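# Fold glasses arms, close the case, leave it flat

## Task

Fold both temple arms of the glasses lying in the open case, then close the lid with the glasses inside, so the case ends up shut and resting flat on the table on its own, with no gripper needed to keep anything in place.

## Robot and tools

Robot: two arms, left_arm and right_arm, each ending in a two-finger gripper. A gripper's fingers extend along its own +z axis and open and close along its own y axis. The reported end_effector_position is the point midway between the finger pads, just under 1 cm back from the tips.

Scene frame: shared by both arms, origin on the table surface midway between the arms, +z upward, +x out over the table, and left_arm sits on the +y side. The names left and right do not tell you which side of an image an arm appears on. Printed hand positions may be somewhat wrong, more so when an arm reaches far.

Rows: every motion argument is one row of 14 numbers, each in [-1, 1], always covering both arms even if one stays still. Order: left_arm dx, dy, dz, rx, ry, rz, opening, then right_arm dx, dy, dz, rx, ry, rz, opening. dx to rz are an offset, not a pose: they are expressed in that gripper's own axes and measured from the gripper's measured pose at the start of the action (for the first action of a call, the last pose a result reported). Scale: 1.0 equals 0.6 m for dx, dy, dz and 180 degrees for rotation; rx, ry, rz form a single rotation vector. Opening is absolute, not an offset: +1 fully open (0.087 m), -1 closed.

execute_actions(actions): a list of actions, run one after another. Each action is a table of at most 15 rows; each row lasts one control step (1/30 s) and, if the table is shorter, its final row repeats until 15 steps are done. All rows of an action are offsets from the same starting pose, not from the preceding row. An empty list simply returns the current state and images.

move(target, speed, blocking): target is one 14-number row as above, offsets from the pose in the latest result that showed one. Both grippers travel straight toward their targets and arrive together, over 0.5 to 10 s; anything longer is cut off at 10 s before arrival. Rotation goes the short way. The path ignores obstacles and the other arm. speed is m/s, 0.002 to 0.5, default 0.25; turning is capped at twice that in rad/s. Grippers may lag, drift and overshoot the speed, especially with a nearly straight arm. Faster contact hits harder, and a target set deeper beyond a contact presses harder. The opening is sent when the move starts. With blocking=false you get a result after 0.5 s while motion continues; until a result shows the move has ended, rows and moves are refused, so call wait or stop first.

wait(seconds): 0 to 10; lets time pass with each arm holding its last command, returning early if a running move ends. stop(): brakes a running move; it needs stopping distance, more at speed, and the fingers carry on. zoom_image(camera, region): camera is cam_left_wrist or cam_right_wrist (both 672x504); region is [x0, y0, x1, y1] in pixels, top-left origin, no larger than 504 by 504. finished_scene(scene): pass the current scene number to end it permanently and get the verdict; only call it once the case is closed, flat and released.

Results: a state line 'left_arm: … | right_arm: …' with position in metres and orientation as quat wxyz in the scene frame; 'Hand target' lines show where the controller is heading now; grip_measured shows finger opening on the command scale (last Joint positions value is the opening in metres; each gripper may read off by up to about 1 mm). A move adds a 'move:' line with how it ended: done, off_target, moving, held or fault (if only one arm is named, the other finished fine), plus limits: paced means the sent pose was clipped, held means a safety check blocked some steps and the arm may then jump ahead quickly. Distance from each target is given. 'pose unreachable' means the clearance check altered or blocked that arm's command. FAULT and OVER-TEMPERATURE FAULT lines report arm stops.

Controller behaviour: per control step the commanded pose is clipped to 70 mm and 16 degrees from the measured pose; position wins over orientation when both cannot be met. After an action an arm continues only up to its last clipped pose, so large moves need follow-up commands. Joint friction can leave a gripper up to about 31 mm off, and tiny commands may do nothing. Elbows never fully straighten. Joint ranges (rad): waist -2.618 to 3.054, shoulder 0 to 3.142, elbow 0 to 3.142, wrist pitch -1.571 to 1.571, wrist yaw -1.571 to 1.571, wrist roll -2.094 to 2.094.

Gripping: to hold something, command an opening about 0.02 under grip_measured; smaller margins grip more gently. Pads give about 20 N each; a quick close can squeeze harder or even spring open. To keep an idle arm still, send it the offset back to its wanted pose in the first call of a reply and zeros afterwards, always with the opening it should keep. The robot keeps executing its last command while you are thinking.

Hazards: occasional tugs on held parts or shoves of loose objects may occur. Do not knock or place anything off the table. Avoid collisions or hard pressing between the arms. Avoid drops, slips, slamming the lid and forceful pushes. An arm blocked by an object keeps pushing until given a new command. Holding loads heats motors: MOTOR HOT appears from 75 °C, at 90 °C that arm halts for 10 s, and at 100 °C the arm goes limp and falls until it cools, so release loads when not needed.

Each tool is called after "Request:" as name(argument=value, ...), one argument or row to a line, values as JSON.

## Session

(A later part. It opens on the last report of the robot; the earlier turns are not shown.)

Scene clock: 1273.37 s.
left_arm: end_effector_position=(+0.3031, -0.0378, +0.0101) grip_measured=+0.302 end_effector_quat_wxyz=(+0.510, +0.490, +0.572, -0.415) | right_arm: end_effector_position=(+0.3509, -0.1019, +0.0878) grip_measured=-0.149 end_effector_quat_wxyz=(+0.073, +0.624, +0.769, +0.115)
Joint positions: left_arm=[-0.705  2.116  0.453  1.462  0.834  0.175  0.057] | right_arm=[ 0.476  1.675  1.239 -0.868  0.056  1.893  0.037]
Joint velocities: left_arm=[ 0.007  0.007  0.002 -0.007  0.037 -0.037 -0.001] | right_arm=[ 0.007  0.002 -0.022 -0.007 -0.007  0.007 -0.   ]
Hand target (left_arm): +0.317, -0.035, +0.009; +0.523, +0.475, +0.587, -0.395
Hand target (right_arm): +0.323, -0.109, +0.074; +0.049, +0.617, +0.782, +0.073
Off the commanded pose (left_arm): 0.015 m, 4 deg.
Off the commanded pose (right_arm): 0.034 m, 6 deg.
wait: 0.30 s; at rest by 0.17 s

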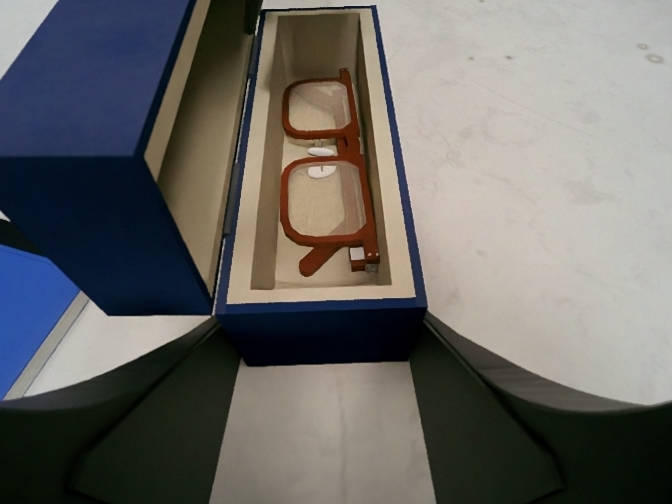

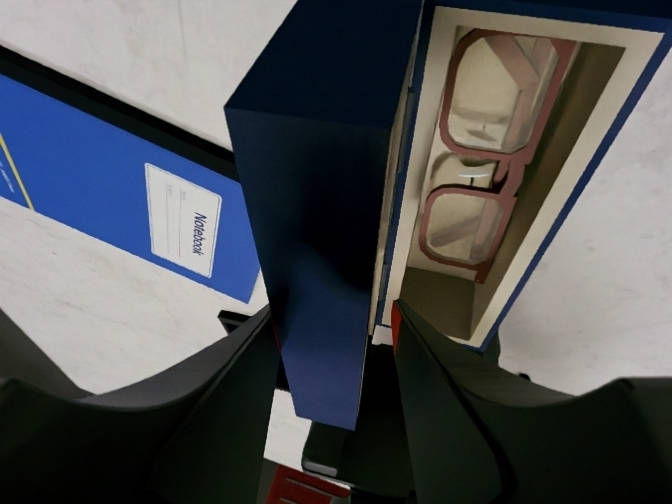

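Request:
execute_actions(
  actions=[
    [[0.003,0.024,0,-0.020,0.003,0,0.283, 0,-0.0525,0.0083,0.031,0,-0.009,-0.15],[0.003,0.024,0,-0.020,0.003,0,0.283, 0,-0.0527,0.0074,0.031,0,-0.009,-0.15],[0.003,0.024,0,-0.020,0.003,0,0.283, 0,-0.0529,0.0065,0.031,0,-0.009,-0.15],[0.003,0.024,0,-0.020,0.003,0,0.283, 0,-0.0531,0.0056,0.031,0,-0.009,-0.15],[0.003,0.024,0,-0.020,0.003,0,0.283, 0,-0.0533,0.0047,0.031,0,-0.009,-0.15],[0.003,0.024,0,-0.020,0.003,0,0.283, 0,-0.0535,0.0038,0.031,0,-0.009,-0.15],[0.003,0.024,0,-0.020,0.003,0,0.283, 0,-0.0537,0.0029,0.031,0,-0.009,-0.15],[0.003,0.024,0,-0.020,0.003,0,0.283, 0,-0.054,0.002,0.031,0,-0.009,-0.15],[0.003,0.024,0,-0.020,0.003,0,0.283, 0,-0.0542,0.0011,0.031,0,-0.009,-0.15],[0.003,0.024,0,-0.020,0.003,0,0.283, 0,-0.0544,0.0002,0.031,0,-0.009,-0.15],[0.003,0.024,0,-0.020,0.003,0,0.283, 0,-0.0546,-0.0007,0.031,0,-0.009,-0.15],[0.003,0.024,0,-0.020,0.003,0,0.283, 0,-0.0548,-0.0016,0.031,0,-0.009,-0.15],[0.003,0.024,0,-0.020,0.003,0,0.283, 0,-0.055,-0.0024,0.031,0,-0.009,-0.15],[0.003,0.024,0,-0.020,0.003,0,0.283, 0,-0.0553,-0.0031,0.031,0,-0.009,-0.15],[0.003,0.024,0,-0.020,0.003,0,0.283, 0,-0.0555,-0.0038,0.031,0,-0.009,-0.15]],
  ],
)

Request:
wait(
  seconds=0.3,
)

Scene clock: 1298.70 s.
left_arm: end_effector_position=(+0.3031, -0.0378, +0.0101) grip_measured=+0.302 end_effector_quat_wxyz=(+0.510, +0.490, +0.572, -0.415) | right_arm: end_effector_position=(+0.3490, -0.1024, +0.0891) grip_measured=-0.149 end_effector_quat_wxyz=(+0.071, +0.625, +0.769, +0.114)
Joint positions: left_arm=[-0.705  2.116  0.453  1.462  0.834  0.175  0.057] | right_arm=[ 0.476  1.67   1.239 -0.877  0.053  1.893  0.037]
Joint velocities: left_arm=[ 0.002  0.002  0.007  0.007  0.022 -0.095 -0.001] | right_arm=[-0.012 -0.056  0.002 -0.051 -0.051 -0.007 -0.001]
Hand target (left_arm): +0.317, -0.035, +0.009; +0.523, +0.475, +0.587, -0.395
Hand target (right_arm): +0.321, -0.109, +0.081; +0.044, +0.617, +0.782, +0.076
Off the commanded pose (left_arm): 0.015 m, 4 deg.
Off the commanded pose (right_arm): 0.032 m, 6 deg.

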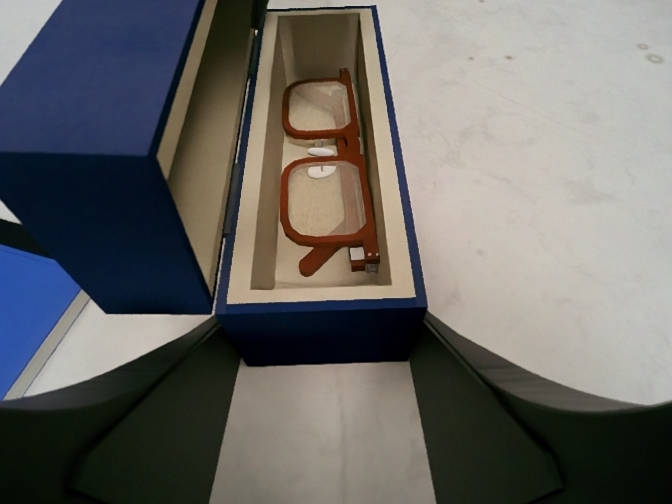

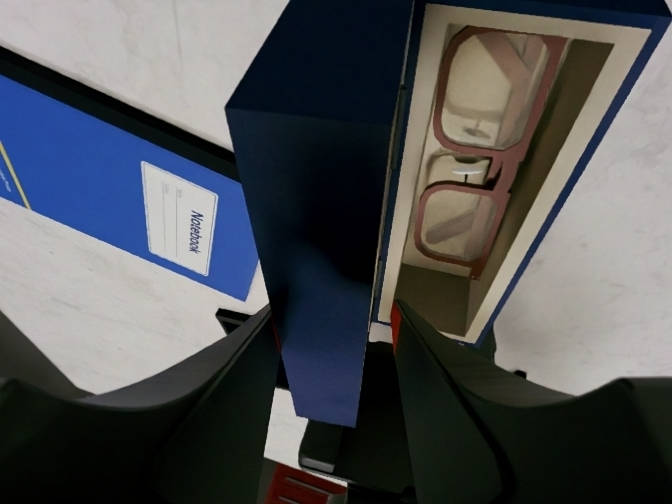

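Scene clock: 1299.00 s.
left_arm: end_effector_position=(+0.3031, -0.0378, +0.0101) grip_measured=+0.302 end_effector_quat_wxyz=(+0.510, +0.490, +0.572, -0.415) | right_arm: end_effector_position=(+0.3470, -0.1028, +0.0898) grip_measured=-0.149 end_effector_quat_wxyz=(+0.068, +0.625, +0.770, +0.112)
Joint positions: left_arm=[-0.705  2.116  0.453  1.462  0.834  0.175  0.057] | right_arm=[ 0.476  1.666  1.239 -0.885  0.05   1.893  0.037]
Joint velocities: left_arm=[-0.007 -0.017  0.002  0.022  0.022  0.051 -0.001] | right_arm=[-0.012 -0.007  0.002 -0.022 -0.022  0.037  0.   ]
Hand target (left_arm): +0.317, -0.035, +0.009; +0.523, +0.475, +0.587, -0.395
Hand target (right_arm): +0.321, -0.109, +0.081; +0.044, +0.617, +0.782, +0.076
Off the commanded pose (left_arm): 0.015 m, 4 deg.
Off the commanded pose (right_arm): 0.030 m, 5 deg.
wait: 0.30 s; at rest by 0.20 s

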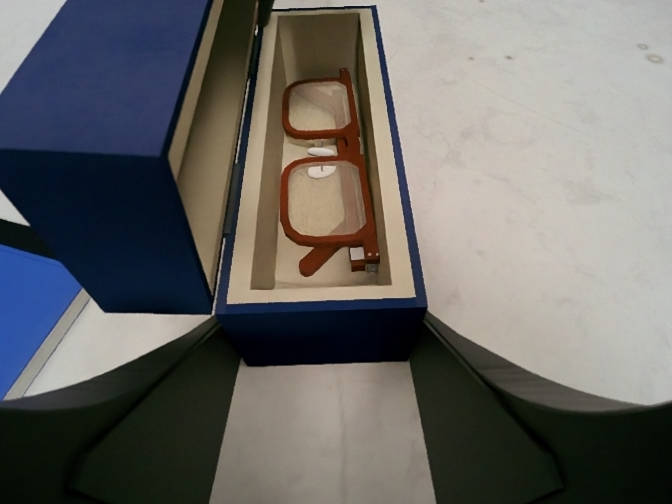

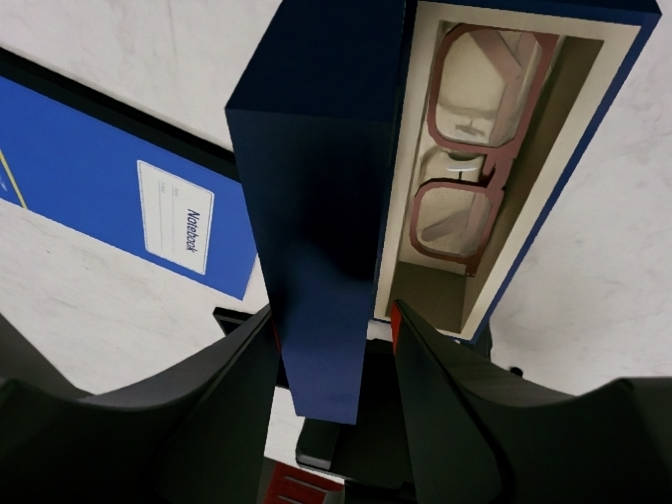

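Request:
execute_actions(
  actions=[
    [[0.003,0.024,0,-0.020,0.003,0,0.283, 0,-0.0493,0.001,0.027,-0.002,-0.008,-0.162],[0.003,0.024,0,-0.020,0.003,0,0.283, 0,-0.0486,0.0001,0.0267,-0.0025,-0.008,-0.174],[0.003,0.024,0,-0.020,0.003,0,0.283, 0,-0.0479,-0.0008,0.0263,-0.003,-0.008,-0.186],[0.003,0.024,0,-0.020,0.003,0,0.283, 0,-0.0472,-0.0016,0.026,-0.0035,-0.008,-0.198],[0.003,0.024,0,-0.020,0.003,0,0.283, 0,-0.0465,-0.0025,0.0256,-0.004,-0.008,-0.21],[0.003,0.024,0,-0.020,0.003,0,0.283, 0,-0.0458,-0.0033,0.0252,-0.0045,-0.008,-0.222],[0.003,0.024,0,-0.020,0.003,0,0.283, 0,-0.0451,-0.0042,0.0249,-0.005,-0.008,-0.234],[0.003,0.024,0,-0.020,0.003,0,0.283, 0,-0.0444,-0.005,0.0245,-0.0055,-0.008,-0.246],[0.003,0.023,0,-0.0195,0.003,0,0.283, 0,-0.0437,-0.0059,0.0241,-0.006,-0.008,-0.258],[0.003,0.023,0,-0.019,0.003,0,0.283, 0,-0.043,-0.0067,0.0238,-0.0065,-0.008,-0.27],[0.003,0.022,0,-0.0185,0.003,0,0.283, 0,-0.0423,-0.0076,0.0234,-0.007,-0.008,-0.282],[0.003,0.022,0,-0.018,0.003,0,0.283, 0,-0.0416,-0.0084,0.023,-0.0075,-0.008,-0.294],[0.003,0.021,0,-0.0175,0.003,0,0.283, 0,-0.041,-0.0093,0.0227,-0.008,-0.008,-0.306],[0.003,0.021,0,-0.017,0.003,0,0.283, 0,-0.0403,-0.0101,0.0223,-0.008,-0.008,-0.318],[0.003,0.020,0,-0.017,0.003,0,0.283, 0,-0.0397,-0.011,0.022,-0.008,-0.008,-0.33]],
  ],
)

Request:
wait(
  seconds=0.3,
)

Scene clock: 1362.93 s.
left_arm: end_effector_position=(+0.3030, -0.0378, +0.0100) grip_measured=+0.302 end_effector_quat_wxyz=(+0.510, +0.489, +0.573, -0.415) | right_arm: end_effector_position=(+0.3421, -0.1024, +0.0898) grip_measured=-0.324 end_effector_quat_wxyz=(+0.068, +0.623, +0.772, +0.106)
Joint positions: left_arm=[-0.705  2.116  0.453  1.461  0.834  0.174  0.057] | right_arm=[ 0.488  1.662  1.239 -0.901  0.057  1.898  0.03 ]
Joint velocities: left_arm=[-0.002  0.002 -0.007  0.022  0.081 -0.066  0.   ] | right_arm=[ 0.022 -0.037 -0.007 -0.125  0.037  0.022 -0.007]
Hand target (left_arm): +0.315, -0.035, +0.009; +0.521, +0.478, +0.585, -0.398
Hand target (right_arm): +0.324, -0.108, +0.090; +0.058, +0.618, +0.780, +0.077
Off the commanded pose (left_arm): 0.012 m, 3 deg.
Off the commanded pose (right_arm): 0.020 m, 4 deg.

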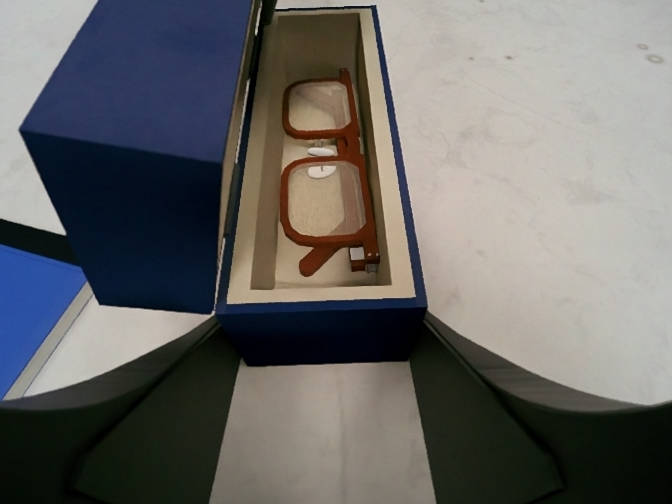

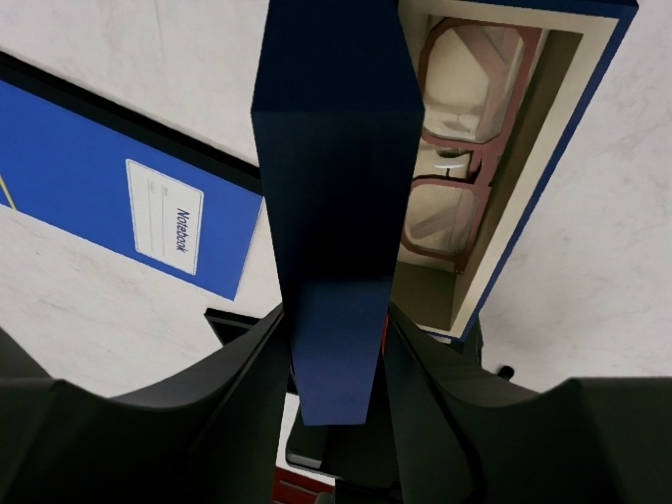

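Scene clock: 1363.23 s.
left_arm: end_effector_position=(+0.3030, -0.0378, +0.0100) grip_measured=+0.302 end_effector_quat_wxyz=(+0.510, +0.489, +0.573, -0.415) | right_arm: end_effector_position=(+0.3409, -0.1027, +0.0902) grip_measured=-0.329 end_effector_quat_wxyz=(+0.068, +0.622, +0.773, +0.104)
Joint positions: left_arm=[-0.705  2.116  0.453  1.461  0.834  0.174  0.057] | right_arm=[ 0.489  1.66   1.239 -0.907  0.058  1.898  0.029]
Joint velocities: left_arm=[-0.007  0.002  0.002 -0.066 -0.095 -0.037 -0.001] | right_arm=[-0.007 -0.012  0.007  0.007 -0.081  0.007 -0.   ]
Hand target (left_arm): +0.315, -0.035, +0.009; +0.521, +0.478, +0.585, -0.398
Hand target (right_arm): +0.324, -0.108, +0.090; +0.058, +0.618, +0.780, +0.077
Off the commanded pose (left_arm): 0.012 m, 3 deg.
Off the commanded pose (right_arm): 0.019 m, 4 deg.
wait: 0.30 s; at rest by 0.17 s

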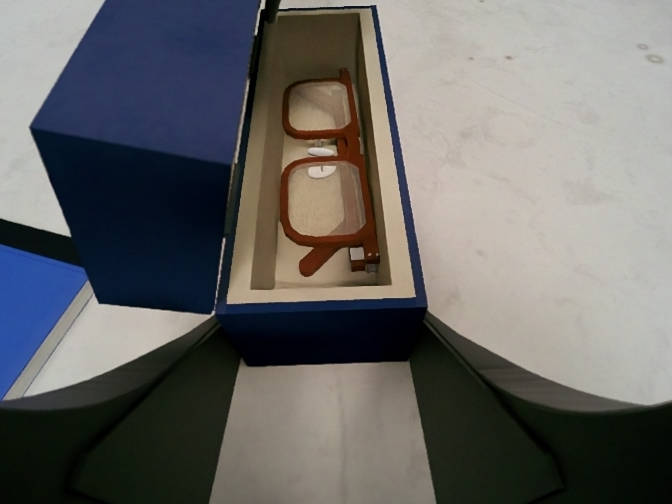

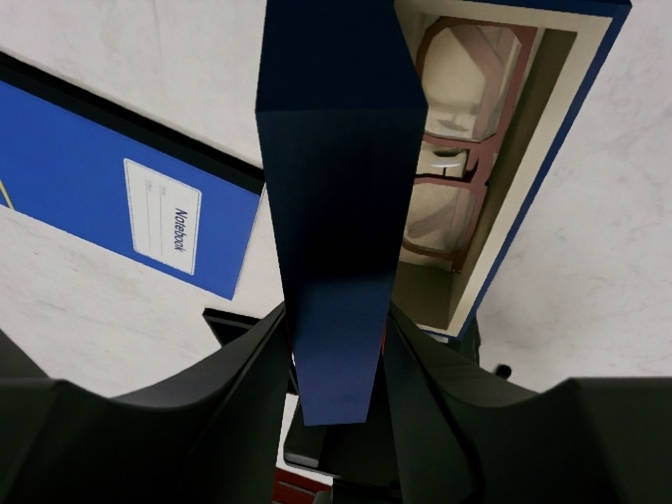

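Request:
execute_actions(
  actions=[
    [[0.003,0.020,0,-0.017,0.003,0,0.283, 0,-0.0307,-0.0068,0.016,-0.007,-0.003,-0.33],[0.003,0.020,0,-0.017,0.003,0,0.283, 0,-0.0311,-0.0062,0.013,-0.007,-0.003,-0.33],[0.003,0.0195,0,-0.0165,0.003,0,0.283, 0,-0.0316,-0.0055,0.009,-0.007,-0.003,-0.33],[0.003,0.019,0,-0.016,0.003,0,0.283, 0,-0.0322,-0.0046,0.004,-0.007,-0.003,-0.33],[0.003,0.0185,0,-0.0155,0.003,0,0.283, 0,-0.0328,-0.0037,-0.001,-0.007,-0.003,-0.33],[0.003,0.018,0,-0.015,0.003,0,0.283, 0,-0.0334,-0.0028,-0.006,-0.007,-0.003,-0.33],[0.003,0.0175,0,-0.0145,0.003,0,0.283, 0,-0.034,-0.0019,-0.011,-0.007,-0.003,-0.33],[0.003,0.017,0,-0.014,0.003,0,0.283, 0,-0.0346,-0.001,-0.016,-0.007,-0.003,-0.33],[0.003,0.0165,0,-0.0135,0.003,0,0.283, 0,-0.0352,-0.0001,-0.021,-0.007,-0.003,-0.33],[0.003,0.016,0,-0.013,0.002,0,0.283, 0,-0.0358,0.0008,-0.026,-0.007,-0.003,-0.33],[0.002,0.0155,0,-0.0125,0.002,0,0.283, 0,-0.0364,0.0017,-0.031,-0.007,-0.003,-0.33],[0.002,0.015,0,-0.012,0.002,0,0.283, 0,-0.037,0.0025,-0.036,-0.007,-0.003,-0.33],[0.002,0.015,0,-0.012,0.002,0,0.283, 0,-0.0376,0.0032,-0.041,-0.007,-0.003,-0.33],[0.002,0.015,0,-0.012,0.002,0,0.283, 0,-0.0381,0.0038,-0.045,-0.007,-0.003,-0.33],[0.002,0.015,0,-0.012,0.002,0,0.283, 0,-0.0385,0.0043,-0.049,-0.007,-0.003,-0.33]],
  ],
)

Request:
wait(
  seconds=0.3,
)

Scene clock: 1398.27 s.
left_arm: end_effector_position=(+0.3030, -0.0378, +0.0099) grip_measured=+0.302 end_effector_quat_wxyz=(+0.510, +0.489, +0.573, -0.416) | right_arm: end_effector_position=(+0.3285, -0.1044, +0.0904) grip_measured=-0.329 end_effector_quat_wxyz=(+0.116, +0.616, +0.763, +0.157)
Joint positions: left_arm=[-0.705  2.116  0.453  1.461  0.834  0.173  0.057] | right_arm=[ 0.541  1.508  1.044 -0.735  0.129  1.934  0.029]
Joint velocities: left_arm=[-0.007  0.002 -0.012  0.007 -0.022 -0.066  0.001] | right_arm=[ 0.11  -0.33  -0.457  0.388  0.125 -0.007  0.001]
Hand target (left_arm): +0.312, -0.036, +0.009; +0.517, +0.481, +0.582, -0.403
Hand target (right_arm): +0.320, -0.108, +0.081; +0.124, +0.612, +0.765, +0.154
Off the commanded pose (left_arm): 0.009 m, 2 deg.
Off the commanded pose (right_arm): 0.013 m, 1 deg.

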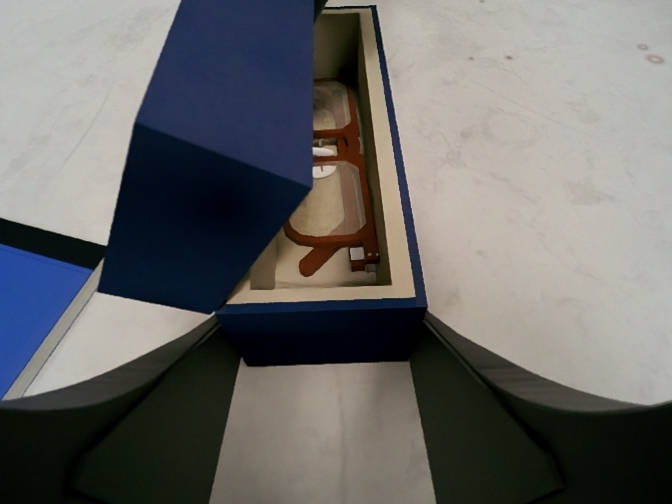

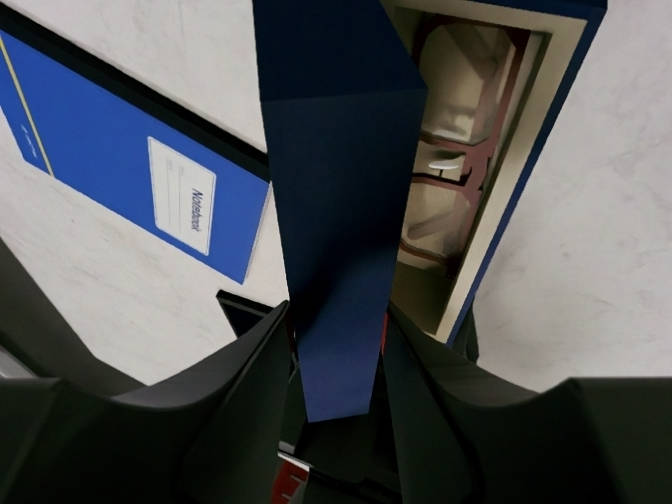

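Scene clock: 1398.57 s.
left_arm: end_effector_position=(+0.3029, -0.0378, +0.0099) grip_measured=+0.302 end_effector_quat_wxyz=(+0.509, +0.489, +0.573, -0.416) | right_arm: end_effector_position=(+0.3313, -0.1038, +0.0900) grip_measured=-0.329 end_effector_quat_wxyz=(+0.128, +0.615, +0.759, +0.170)
Joint positions: left_arm=[-0.705  2.116  0.453  1.461  0.834  0.172  0.057] | right_arm=[ 0.547  1.492  1.013 -0.687  0.148  1.938  0.029]
Joint velocities: left_arm=[-0.002 -0.012 -0.012 -0.051  0.007  0.007 -0.   ] | right_arm=[-0.007 -0.002 -0.017 -0.007 -0.037  0.037  0.001]
Hand target (left_arm): +0.312, -0.036, +0.009; +0.517, +0.481, +0.582, -0.403
Hand target (right_arm): +0.320, -0.108, +0.081; +0.124, +0.612, +0.765, +0.154
Off the commanded pose (left_arm): 0.009 m, 2 deg.
Off the commanded pose (right_arm): 0.015 m, 2 deg.
wait: 0.30 s; no rest

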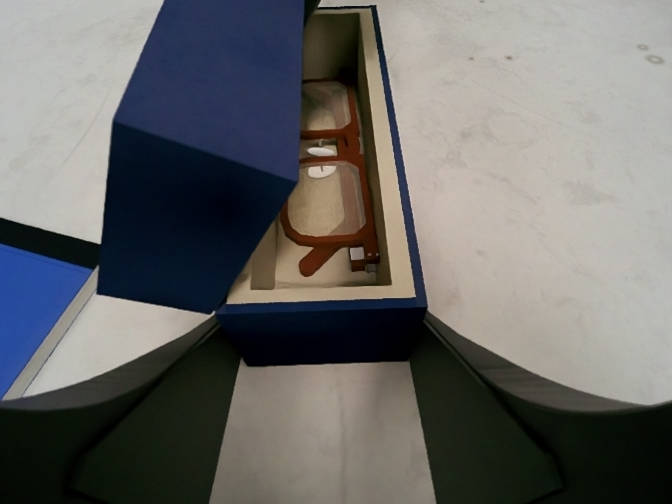

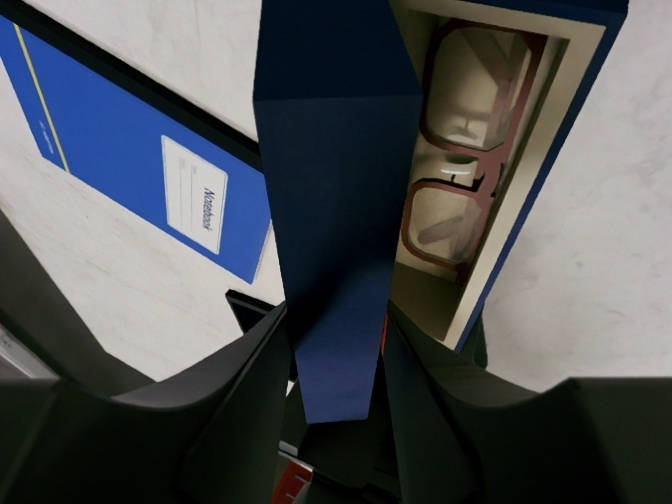

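Request:
execute_actions(
  actions=[
    [[0.002,0.015,0,-0.012,0.002,0,0.283, 0,-0.0245,0.0036,0.006,-0.003,0,-0.33],[0.002,0.015,0,-0.012,0.002,0,0.283, 0,-0.025,0.0036,0.003,-0.003,0,-0.33],[0.002,0.0145,0,-0.0115,0.002,0,0.283, 0,-0.0256,0.0037,-0.001,-0.003,0,-0.33],[0.002,0.014,0,-0.011,0.002,0,0.283, 0,-0.0264,0.0037,-0.006,-0.003,0,-0.33],[0.002,0.0135,0,-0.011,0.002,0,0.283, 0,-0.0272,0.0037,-0.0115,-0.003,0,-0.33],[0.002,0.013,0,-0.0105,0.002,0,0.283, 0,-0.0281,0.0038,-0.017,-0.003,0,-0.33],[0.002,0.0125,0,-0.010,0.002,0,0.283, 0,-0.029,0.0038,-0.0225,-0.003,0,-0.33],[0.002,0.012,0,-0.010,0.002,0,0.283, 0,-0.0298,0.0038,-0.028,-0.003,0,-0.33],[0.002,0.0115,0,-0.0095,0.002,0,0.283, 0,-0.0307,0.0039,-0.0335,-0.003,0,-0.33],[0.002,0.011,0,-0.009,0.002,0,0.283, 0,-0.0315,0.0039,-0.039,-0.003,0,-0.33],[0.0015,0.0105,0,-0.0085,0.0015,0,0.283, 0,-0.0324,0.0039,-0.0445,-0.003,0,-0.33],[0.0015,0.010,0,-0.008,0.0015,0,0.283, 0,-0.0332,0.004,-0.05,-0.003,0,-0.33],[0.0015,0.010,0,-0.008,0.0015,0,0.283, 0,-0.034,0.004,-0.0555,-0.003,0,-0.33],[0.0015,0.010,0,-0.008,0.0015,0,0.283, 0,-0.0348,0.004,-0.06,-0.003,0,-0.33],[0.0015,0.010,0,-0.008,0.0015,0,0.283, 0,-0.0354,0.004,-0.064,-0.003,0,-0.33]],
  ],
)

Request:
wait(
  seconds=0.4,
)

Scene clock: 1418.90 s.
left_arm: end_effector_position=(+0.3028, -0.0378, +0.0099) grip_measured=+0.302 end_effector_quat_wxyz=(+0.509, +0.488, +0.574, -0.417) | right_arm: end_effector_position=(+0.3189, -0.1059, +0.0853) grip_measured=-0.329 end_effector_quat_wxyz=(+0.180, +0.604, +0.740, +0.234)
Joint positions: left_arm=[-0.705  2.116  0.453  1.46   0.834  0.17   0.057] | right_arm=[ 0.613  1.341  0.786 -0.462  0.243  1.972  0.029]
Joint velocities: left_arm=[-0.012 -0.007  0.012 -0.051 -0.022  0.022 -0.001] | right_arm=[ 0.134 -0.295 -0.476  0.549  0.256 -0.022 -0.   ]
Hand target (left_arm): +0.309, -0.037, +0.009; +0.514, +0.483, +0.579, -0.408
Hand target (right_arm): +0.314, -0.108, +0.079; +0.192, +0.600, +0.739, +0.241
Off the commanded pose (left_arm): 0.006 m, 1 deg.
Off the commanded pose (right_arm): 0.009 m, 2 deg.

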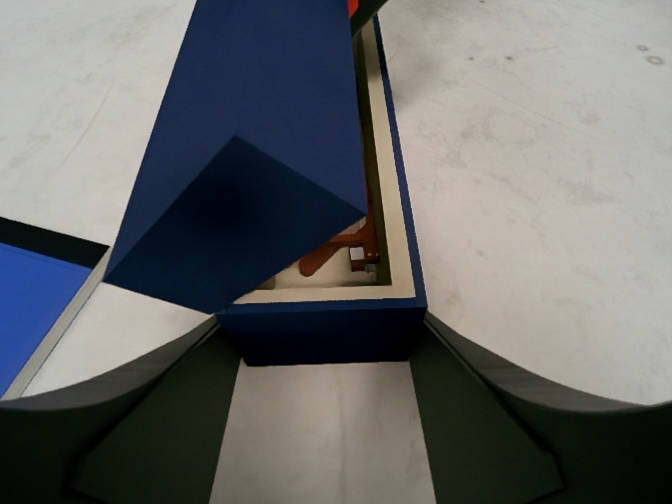

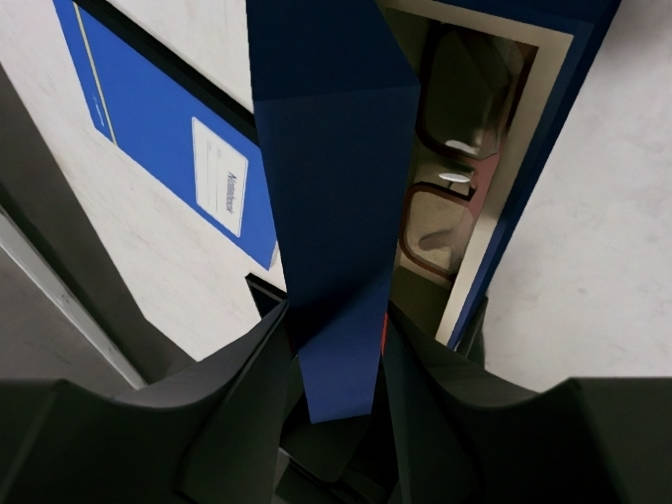

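Scene clock: 1419.30 s.
left_arm: end_effector_position=(+0.3027, -0.0378, +0.0098) grip_measured=+0.302 end_effector_quat_wxyz=(+0.508, +0.488, +0.574, -0.417) | right_arm: end_effector_position=(+0.3209, -0.1054, +0.0855) grip_measured=-0.330 end_effector_quat_wxyz=(+0.192, +0.602, +0.735, +0.248)
Joint positions: left_arm=[-0.705  2.116  0.453  1.46   0.834  0.168  0.057] | right_arm=[ 0.623  1.326  0.754 -0.411  0.266  1.974  0.029]
Joint velocities: left_arm=[-0.012 -0.002  0.007 -0.022 -0.051 -0.007 -0.   ] | right_arm=[ 0.012  0.012 -0.007 -0.022  0.037  0.037 -0.   ]
Hand target (left_arm): +0.309, -0.037, +0.009; +0.514, +0.483, +0.579, -0.408
Hand target (right_arm): +0.314, -0.108, +0.079; +0.192, +0.600, +0.739, +0.241
Off the commanded pose (left_arm): 0.006 m, 1 deg.
Off the commanded pose (right_arm): 0.010 m, 1 deg.
wait: 0.40 s; at rest by 0.33 s

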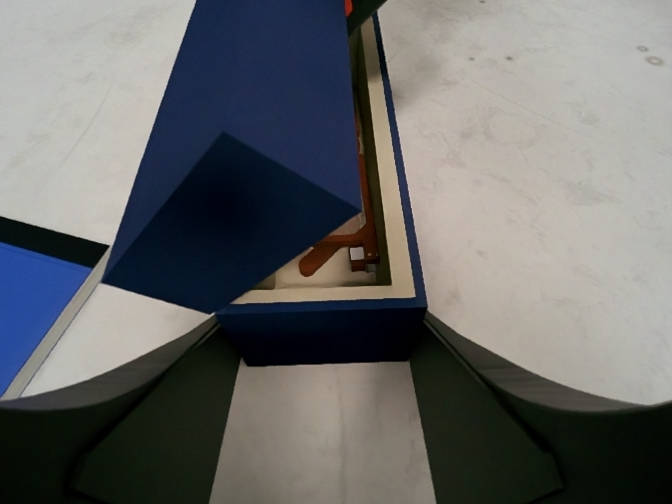

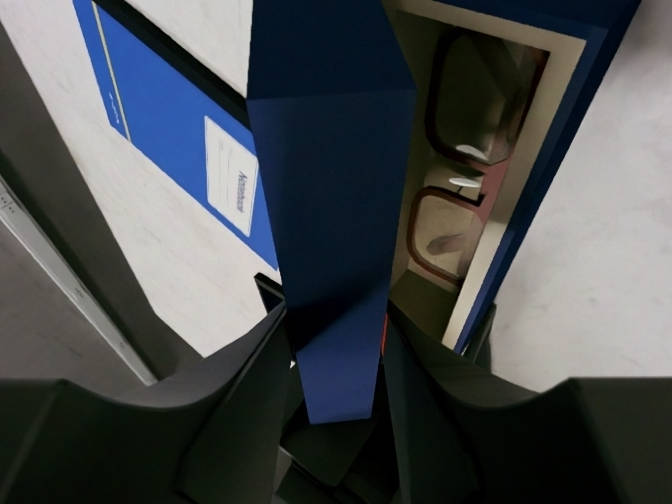

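Request:
execute_actions(
  actions=[
    [[0.0015,0.010,0,-0.008,0.0015,0,0.283, -0.001,-0.0172,0.001,0.0,-0.003,-0.002,-0.33],[0.0015,0.010,0,-0.008,0.0015,0,0.283, -0.001,-0.0176,0.001,-0.003,-0.003,-0.002,-0.33],[0.0015,0.0095,0,-0.0075,0.0015,0,0.283, -0.001,-0.0181,0.0009,-0.0075,-0.003,-0.002,-0.33],[0.0015,0.009,0,-0.007,0.0015,0,0.283, -0.001,-0.0188,0.0008,-0.013,-0.003,-0.002,-0.33],[0.0015,0.0085,0,-0.007,0.0015,0,0.283, -0.001,-0.0195,0.0008,-0.019,-0.003,-0.002,-0.33],[0.001,0.008,0,-0.0065,0.001,0,0.283, -0.001,-0.0203,0.0007,-0.025,-0.003,-0.002,-0.33],[0.001,0.0075,0,-0.006,0.001,0,0.283, -0.001,-0.021,0.0006,-0.031,-0.003,-0.002,-0.33],[0.001,0.007,0,-0.0055,0.001,0,0.283, -0.001,-0.0218,0.0005,-0.037,-0.003,-0.002,-0.33],[0.001,0.0065,0,-0.005,0.001,0,0.283, -0.001,-0.0226,0.0004,-0.043,-0.003,-0.002,-0.33],[0.001,0.006,0,-0.0045,0.001,0,0.283, -0.001,-0.0233,0.0004,-0.049,-0.003,-0.002,-0.33],[0.001,0.0055,0,-0.004,0.001,0,0.283, -0.001,-0.0241,0.0003,-0.055,-0.003,-0.002,-0.33],[0.001,0.005,0,-0.004,0.001,0,0.283, -0.001,-0.0249,0.0002,-0.061,-0.003,-0.002,-0.33],[0.001,0.005,0,-0.004,0.001,0,0.283, -0.001,-0.0256,0.0001,-0.0665,-0.003,-0.002,-0.33],[0.001,0.005,0,-0.004,0.001,0,0.283, -0.001,-0.0262,0,-0.0715,-0.003,-0.002,-0.33],[0.001,0.005,0,-0.004,0.001,0,0.283, -0.001,-0.0267,0,-0.0755,-0.003,-0.002,-0.33]],
  ],
)

Request:
wait(
  seconds=0.4,
)

Scene clock: 1441.77 s.
left_arm: end_effector_position=(+0.3025, -0.0378, +0.0097) grip_measured=+0.302 end_effector_quat_wxyz=(+0.508, +0.487, +0.575, -0.418) | right_arm: end_effector_position=(+0.3102, -0.1069, +0.0777) grip_measured=-0.329 end_effector_quat_wxyz=(+0.247, +0.581, +0.710, +0.313)
Joint positions: left_arm=[-0.705  2.116  0.453  1.46   0.834  0.167  0.057] | right_arm=[ 0.706  1.22   0.529 -0.14   0.391  1.983  0.029]
Joint velocities: left_arm=[-0.007  0.012 -0.002 -0.051 -0.051 -0.007 -0.001] | right_arm=[ 0.173 -0.154 -0.462  0.696  0.374 -0.066  0.   ]
Hand target (left_arm): +0.306, -0.037, +0.009; +0.510, +0.485, +0.578, -0.413
Hand target (right_arm): +0.308, -0.109, +0.076; +0.264, +0.574, +0.703, +0.327
Off the commanded pose (left_arm): 0.003 m, 1 deg.
Off the commanded pose (right_arm): 0.003 m, 3 deg.

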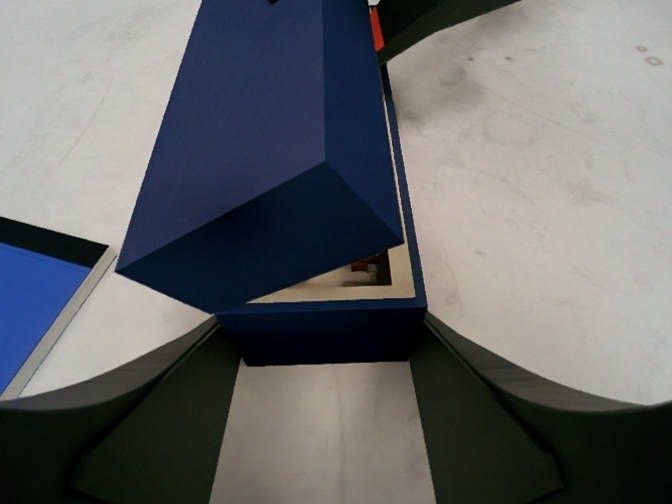

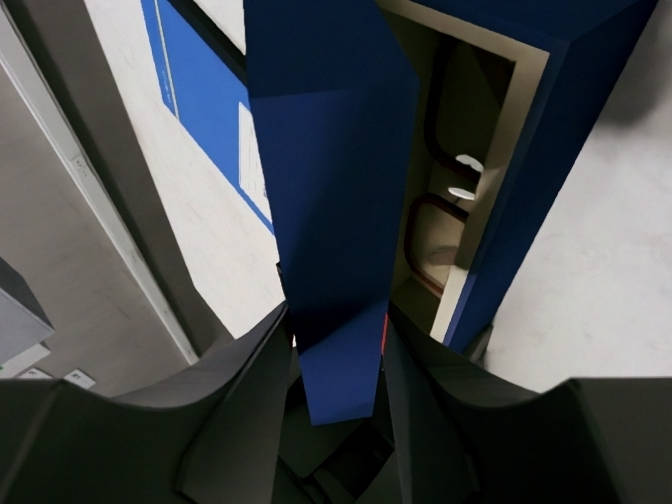

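Scene clock: 1442.17 s.
left_arm: end_effector_position=(+0.3028, -0.0378, +0.0097) grip_measured=+0.302 end_effector_quat_wxyz=(+0.508, +0.486, +0.576, -0.417) | right_arm: end_effector_position=(+0.3108, -0.1067, +0.0775) grip_measured=-0.329 end_effector_quat_wxyz=(+0.257, +0.578, +0.703, +0.325)
Joint positions: left_arm=[-0.705  2.116  0.453  1.46   0.832  0.165  0.057] | right_arm=[ 0.718  1.214  0.497 -0.083  0.416  1.983  0.029]
Joint velocities: left_arm=[-0.007  0.007 -0.002 -0.066  0.037 -0.051 -0.001] | right_arm=[-0.012 -0.022  0.002  0.051 -0.007 -0.066  0.   ]
Hand target (left_arm): +0.306, -0.037, +0.009; +0.510, +0.485, +0.578, -0.413
Hand target (right_arm): +0.308, -0.109, +0.076; +0.264, +0.574, +0.703, +0.327
Off the commanded pose (left_arm): 0.003 m, 1 deg.
Off the commanded pose (right_arm): 0.003 m, 1 deg.
wait: 0.40 s; at rest by 0.30 s

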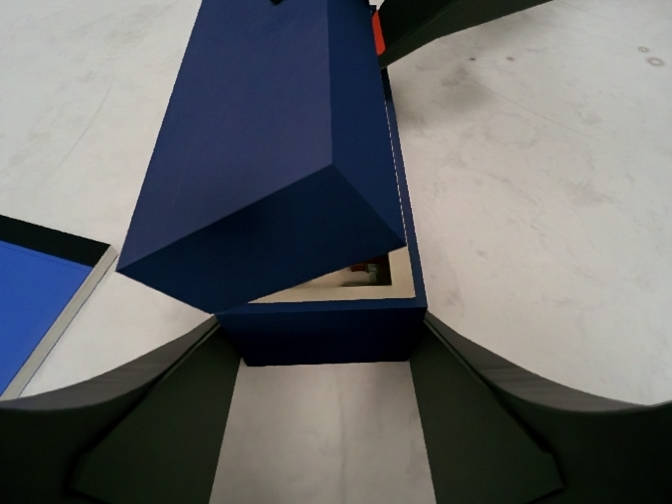

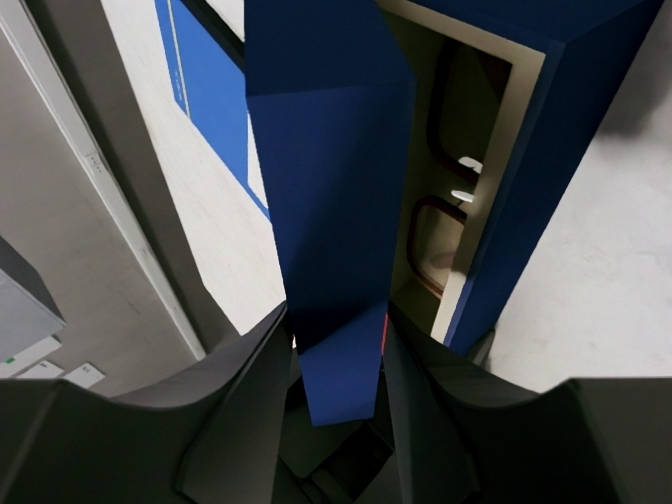

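Request:
execute_actions(
  actions=[
    [[0,0,0,0,0,0,0.283, 0,0.005,0,-0.005,0,0,-0.31],[0,0,0,0,0,0,0.283, 0,0.005,0,-0.005,0,0,-0.28],[0,0,0,0,0,0,0.283, 0,0.0055,0,-0.005,0,0,-0.25],[0,0,0,0,0,0,0.283, 0,0.006,0,-0.0055,0,0,-0.22],[0,0,0,0,0,0,0.283, 0,0.006,0,-0.0055,0,0,-0.185],[0,0,0,0,0,0,0.283, 0,0.0065,0,-0.006,0,0,-0.15],[0,0,0,0,0,0,0.283, 0,0.007,0,-0.006,0,0,-0.115],[0,0,0,0,0,0,0.283, 0,0.007,0,-0.0065,0,0,-0.08],[0,0,0,0,0,0,0.283, 0,0.0075,0,-0.0065,0,0,-0.045],[0,0,0,0,0,0,0.283, 0,0.008,0,-0.007,0,0,-0.01],[0,0,0,0,0,0,0.283, 0,0.008,0,-0.007,0,0,0.025],[0,0,0,0,0,0,0.283, 0,0.0085,0,-0.0075,0,0,0.06],[0,0,0,0,0,0,0.283, 0,0.009,0,-0.008,0,0,0.09],[0,0,0,0,0,0,0.283, 0,0.009,0,-0.008,0,0,0.12],[0,0,0,0,0,0,0.283, 0,0.009,0,-0.008,0,0,0.14]],
  ],
)

Scene clock: 1475.57 s.
left_arm: end_effector_position=(+0.3028, -0.0378, +0.0097) grip_measured=+0.302 end_effector_quat_wxyz=(+0.508, +0.486, +0.576, -0.417) | right_arm: end_effector_position=(+0.3109, -0.1067, +0.0776) grip_measured=+0.130 end_effector_quat_wxyz=(+0.258, +0.577, +0.703, +0.325)
Joint positions: left_arm=[-0.705  2.116  0.453  1.46   0.832  0.165  0.057] | right_arm=[ 0.718  1.214  0.497 -0.082  0.416  1.982  0.049]
Joint velocities: left_arm=[ 0.002 -0.002 -0.012  0.037 -0.051  0.022 -0.   ] | right_arm=[ 0.017 -0.007 -0.007  0.066  0.022  0.022  0.017]
Hand target (left_arm): +0.303, -0.038, +0.010; +0.508, +0.486, +0.576, -0.417
Hand target (right_arm): +0.314, -0.106, +0.082; +0.265, +0.575, +0.699, +0.334
Off the commanded pose (left_arm): 0.000 m, 0 deg.
Off the commanded pose (right_arm): 0.005 m, 1 deg.

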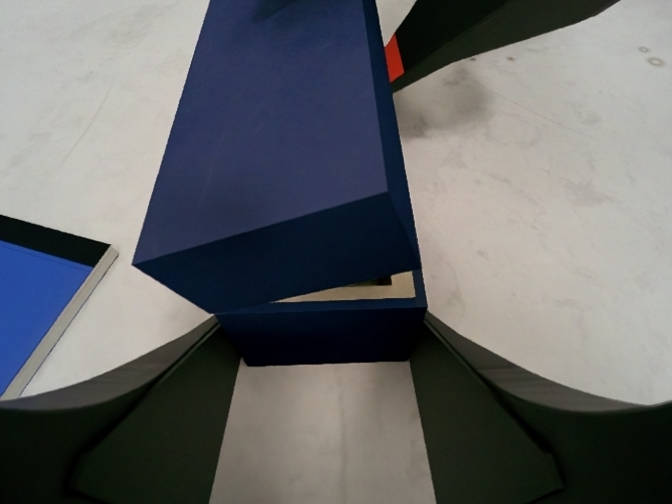

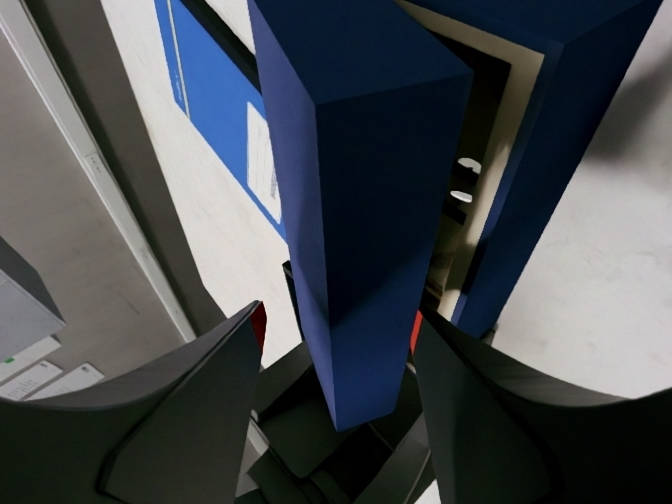

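Request:
execute_actions(
  actions=[
    [[0,-0.001,0,0.001,0,0,0.283, 0,0.009,0,-0.008,0,0,0.16],[0,-0.001,0,0.001,0,0,0.283, 0,0.0095,0,-0.0083,0,0,0.19],[0,-0.002,0,0.0015,0,0,0.283, 0,0.010,0,-0.0087,0,0,0.22],[0,-0.002,0,0.002,0,0,0.283, 0,0.0105,0,-0.009,0,0,0.255],[0,-0.003,0,0.0025,0,0,0.283, 0,0.011,0,-0.0095,0,0,0.29],[0,-0.003,0,0.003,0,0,0.283, 0,0.0115,0,-0.010,0,0,0.325],[0,-0.004,0,0.003,0,0,0.283, 0,0.012,0,-0.0104,0,0,0.36],[0,-0.004,0,0.0035,0,0,0.283, 0,0.0125,0,-0.0108,0,0,0.395],[0,-0.005,0,0.004,0,0,0.283, 0,0.013,0,-0.0112,0,0,0.43],[0,-0.005,0,0.004,0,0,0.283, 0,0.0135,0,-0.0116,0,0,0.465],[0,-0.005,0,0.004,0,0,0.283, 0,0.014,0,-0.012,0,0,0.50],[0,-0.005,0,0.004,0,0,0.283, 0,0.0145,0,-0.0124,0,0,0.53],[0,-0.005,0,0.004,0,0,0.283, 0,0.015,0,-0.0128,0,0,0.56],[0,-0.005,0,0.004,0,0,0.283, 0,0.015,0,-0.013,0,0,0.58],[0,-0.005,0,0.004,0,0,0.283, 0,0.015,0,-0.013,0,0,0.60]],
  ],
)

Scene clock: 1484.70 s.
left_arm: end_effector_position=(+0.3028, -0.0378, +0.0097) grip_measured=+0.302 end_effector_quat_wxyz=(+0.508, +0.486, +0.576, -0.417) | right_arm: end_effector_position=(+0.3107, -0.1066, +0.0775) grip_measured=+0.591 end_effector_quat_wxyz=(+0.259, +0.574, +0.706, +0.325)
Joint positions: left_arm=[-0.705  2.116  0.453  1.46   0.832  0.165  0.057] | right_arm=[ 0.718  1.214  0.497 -0.081  0.416  1.972  0.07 ]
Joint velocities: left_arm=[-0.002  0.012 -0.007 -0.022  0.022  0.037  0.001] | right_arm=[ 0.002 -0.007  0.002 -0.051 -0.037 -0.051  0.017]
Hand target (left_arm): +0.300, -0.038, +0.010; +0.505, +0.489, +0.573, -0.421
Hand target (right_arm): +0.316, -0.106, +0.085; +0.269, +0.572, +0.696, +0.339
Off the commanded pose (left_arm): 0.003 m, 1 deg.
Off the commanded pose (right_arm): 0.009 m, 2 deg.

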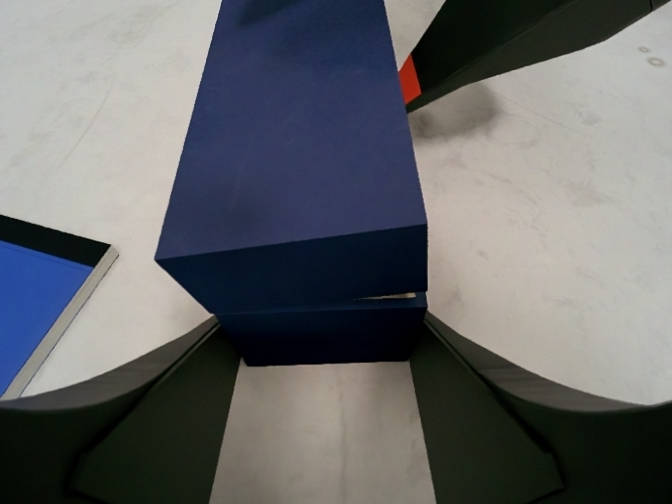

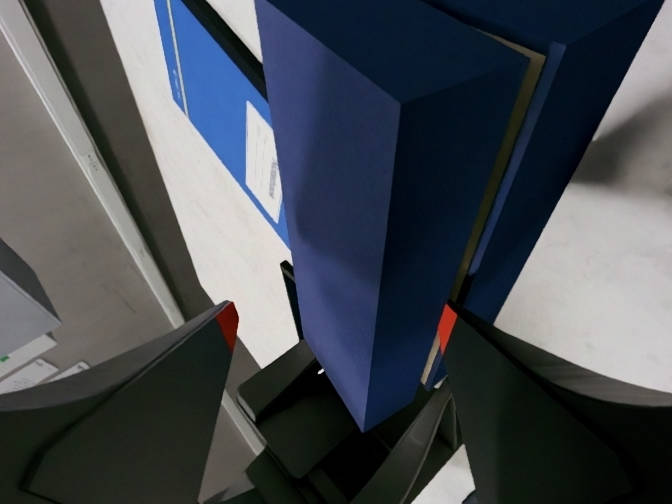

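Request:
zoom_image(
  camera="cam_right_wrist",
  region=[400, 240, 520, 400],
)

Request:
zoom_image(
  camera="cam_left_wrist",
  region=[330, 200, 470, 340],
)

Region (400, 240, 520, 400) of cam_right_wrist's 672x504 image, scaled by 3.150, with more detail than that image has; it fills the left 378 columns of this view, and the rest is white.

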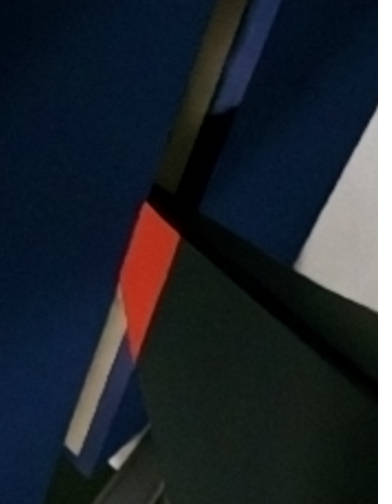

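Region (330, 200, 470, 340) of cam_left_wrist's 672x504 image, scaled by 3.600, with more detail than that image has.

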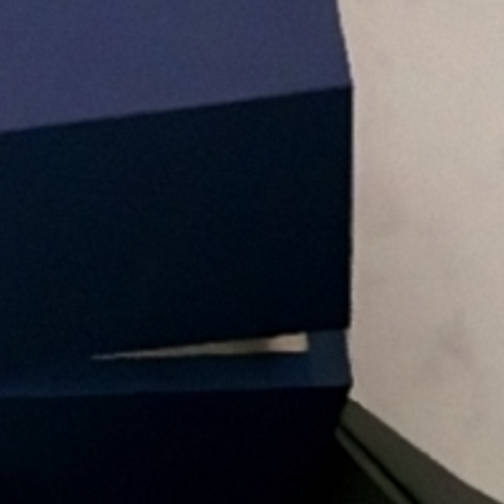

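Request:
zoom_image(
  camera="cam_right_wrist",
  region=[190, 280, 270, 370],
)

Request:
zoom_image(
  camera="cam_right_wrist",
  region=[405, 280, 485, 370],
)

Region (190, 280, 270, 370) of cam_right_wrist's 672x504 image, scaled by 5.600, with more detail than that image has.

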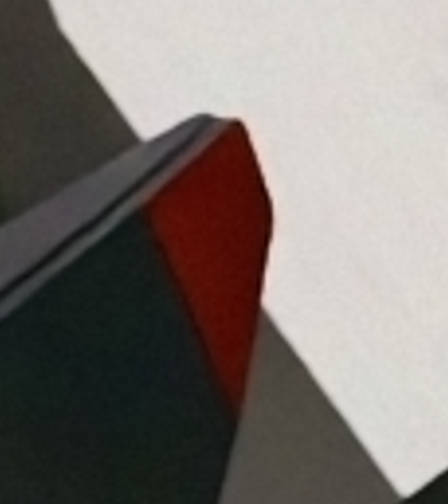

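Region (405, 280, 485, 370) of cam_right_wrist's 672x504 image, scaled by 5.600, with more detail than that image has.

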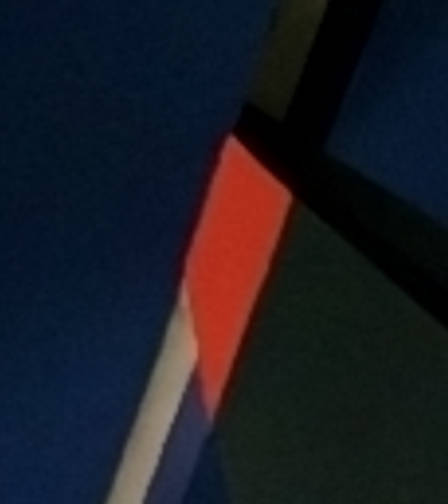

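Request:
execute_actions(
  actions=[
    [[0,-0.005,0,0.004,0,0,0.283, 0,0.015,0,-0.013,0,0.003,0.62],[0,-0.005,0,0.004,0,0,0.283, 0,0.015,0,-0.013,0,0.003,0.645],[0,-0.005,0,0.004,0,0,0.283, 0,0.015,0,-0.013,0,0.003,0.67],[0,-0.005,0,0.004,0,0,0.283, 0,0.015,0,-0.013,0,0.003,0.695],[0,-0.005,0,0.004,0,0,0.283, 0,0.015,0,-0.013,0,0.003,0.72],[0,-0.005,0,0.004,0,0,0.283, 0,0.015,0,-0.013,0,0.003,0.745],[0,-0.005,0,0.004,0,0,0.283, 0,0.015,0,-0.013,0,0.003,0.77],[0,-0.005,0,0.004,0,0,0.283, 0,0.015,0,-0.013,0,0.003,0.795],[0,-0.005,0,0.004,0,0,0.283, 0,0.015,0,-0.013,0,0.003,0.82],[0,-0.005,0,0.004,0,0,0.283, 0,0.015,0,-0.013,0,0.003,0.845],[0,-0.004,0,0.003,0,0,0.283, 0,0.014,0,-0.012,0,0.003,0.87],[0,-0.003,0,0.002,0,0,0.283, 0,0.012,0,-0.0105,0,0.003,0.895],[0,-0.002,0,0.001,0,0,0.283, 0,0.010,0,-0.009,0,0.002,0.92],[0,0,0,0,0,0,0.283, 0,0.008,0,-0.007,0,0.001,0.94],[0,0,0,0,0,0,0.283, 0,0.006,0,-0.005,0,0,0.96]],
  ],
)

Scene clock: 1520.80 s.
left_arm: end_effector_position=(+0.3028, -0.0378, +0.0097) grip_measured=+0.302 end_effector_quat_wxyz=(+0.508, +0.486, +0.576, -0.417) | right_arm: end_effector_position=(+0.3119, -0.1064, +0.0788) grip_measured=+0.951 end_effector_quat_wxyz=(+0.262, +0.573, +0.704, +0.327)
Joint positions: left_arm=[-0.705  2.116  0.453  1.46   0.832  0.165  0.057] | right_arm=[ 0.718  1.214  0.497 -0.074  0.42   1.97   0.085]
Joint velocities: left_arm=[ 0.007  0.007  0.022  0.022 -0.051  0.007 -0.   ] | right_arm=[-0.002  0.002 -0.002  0.081  0.007 -0.037  0.017]
Hand target (left_arm): +0.303, -0.038, +0.010; +0.508, +0.486, +0.576, -0.417
Hand target (right_arm): +0.313, -0.106, +0.080; +0.264, +0.572, +0.703, +0.330
Off the commanded pose (left_arm): 0.000 m, 0 deg.
Off the commanded pose (right_arm): 0.002 m, 0 deg.

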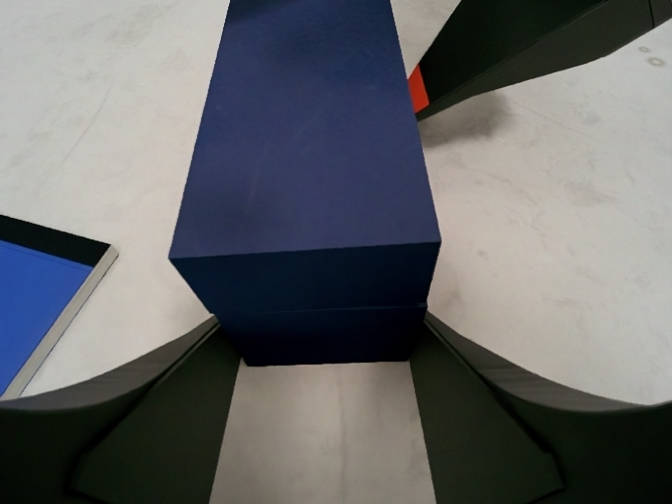

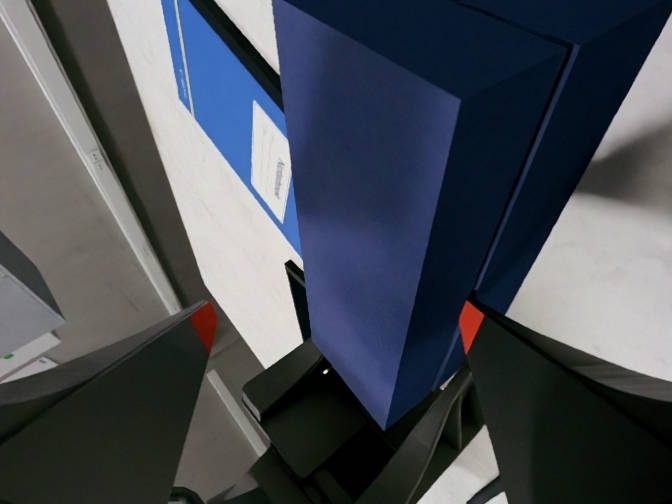

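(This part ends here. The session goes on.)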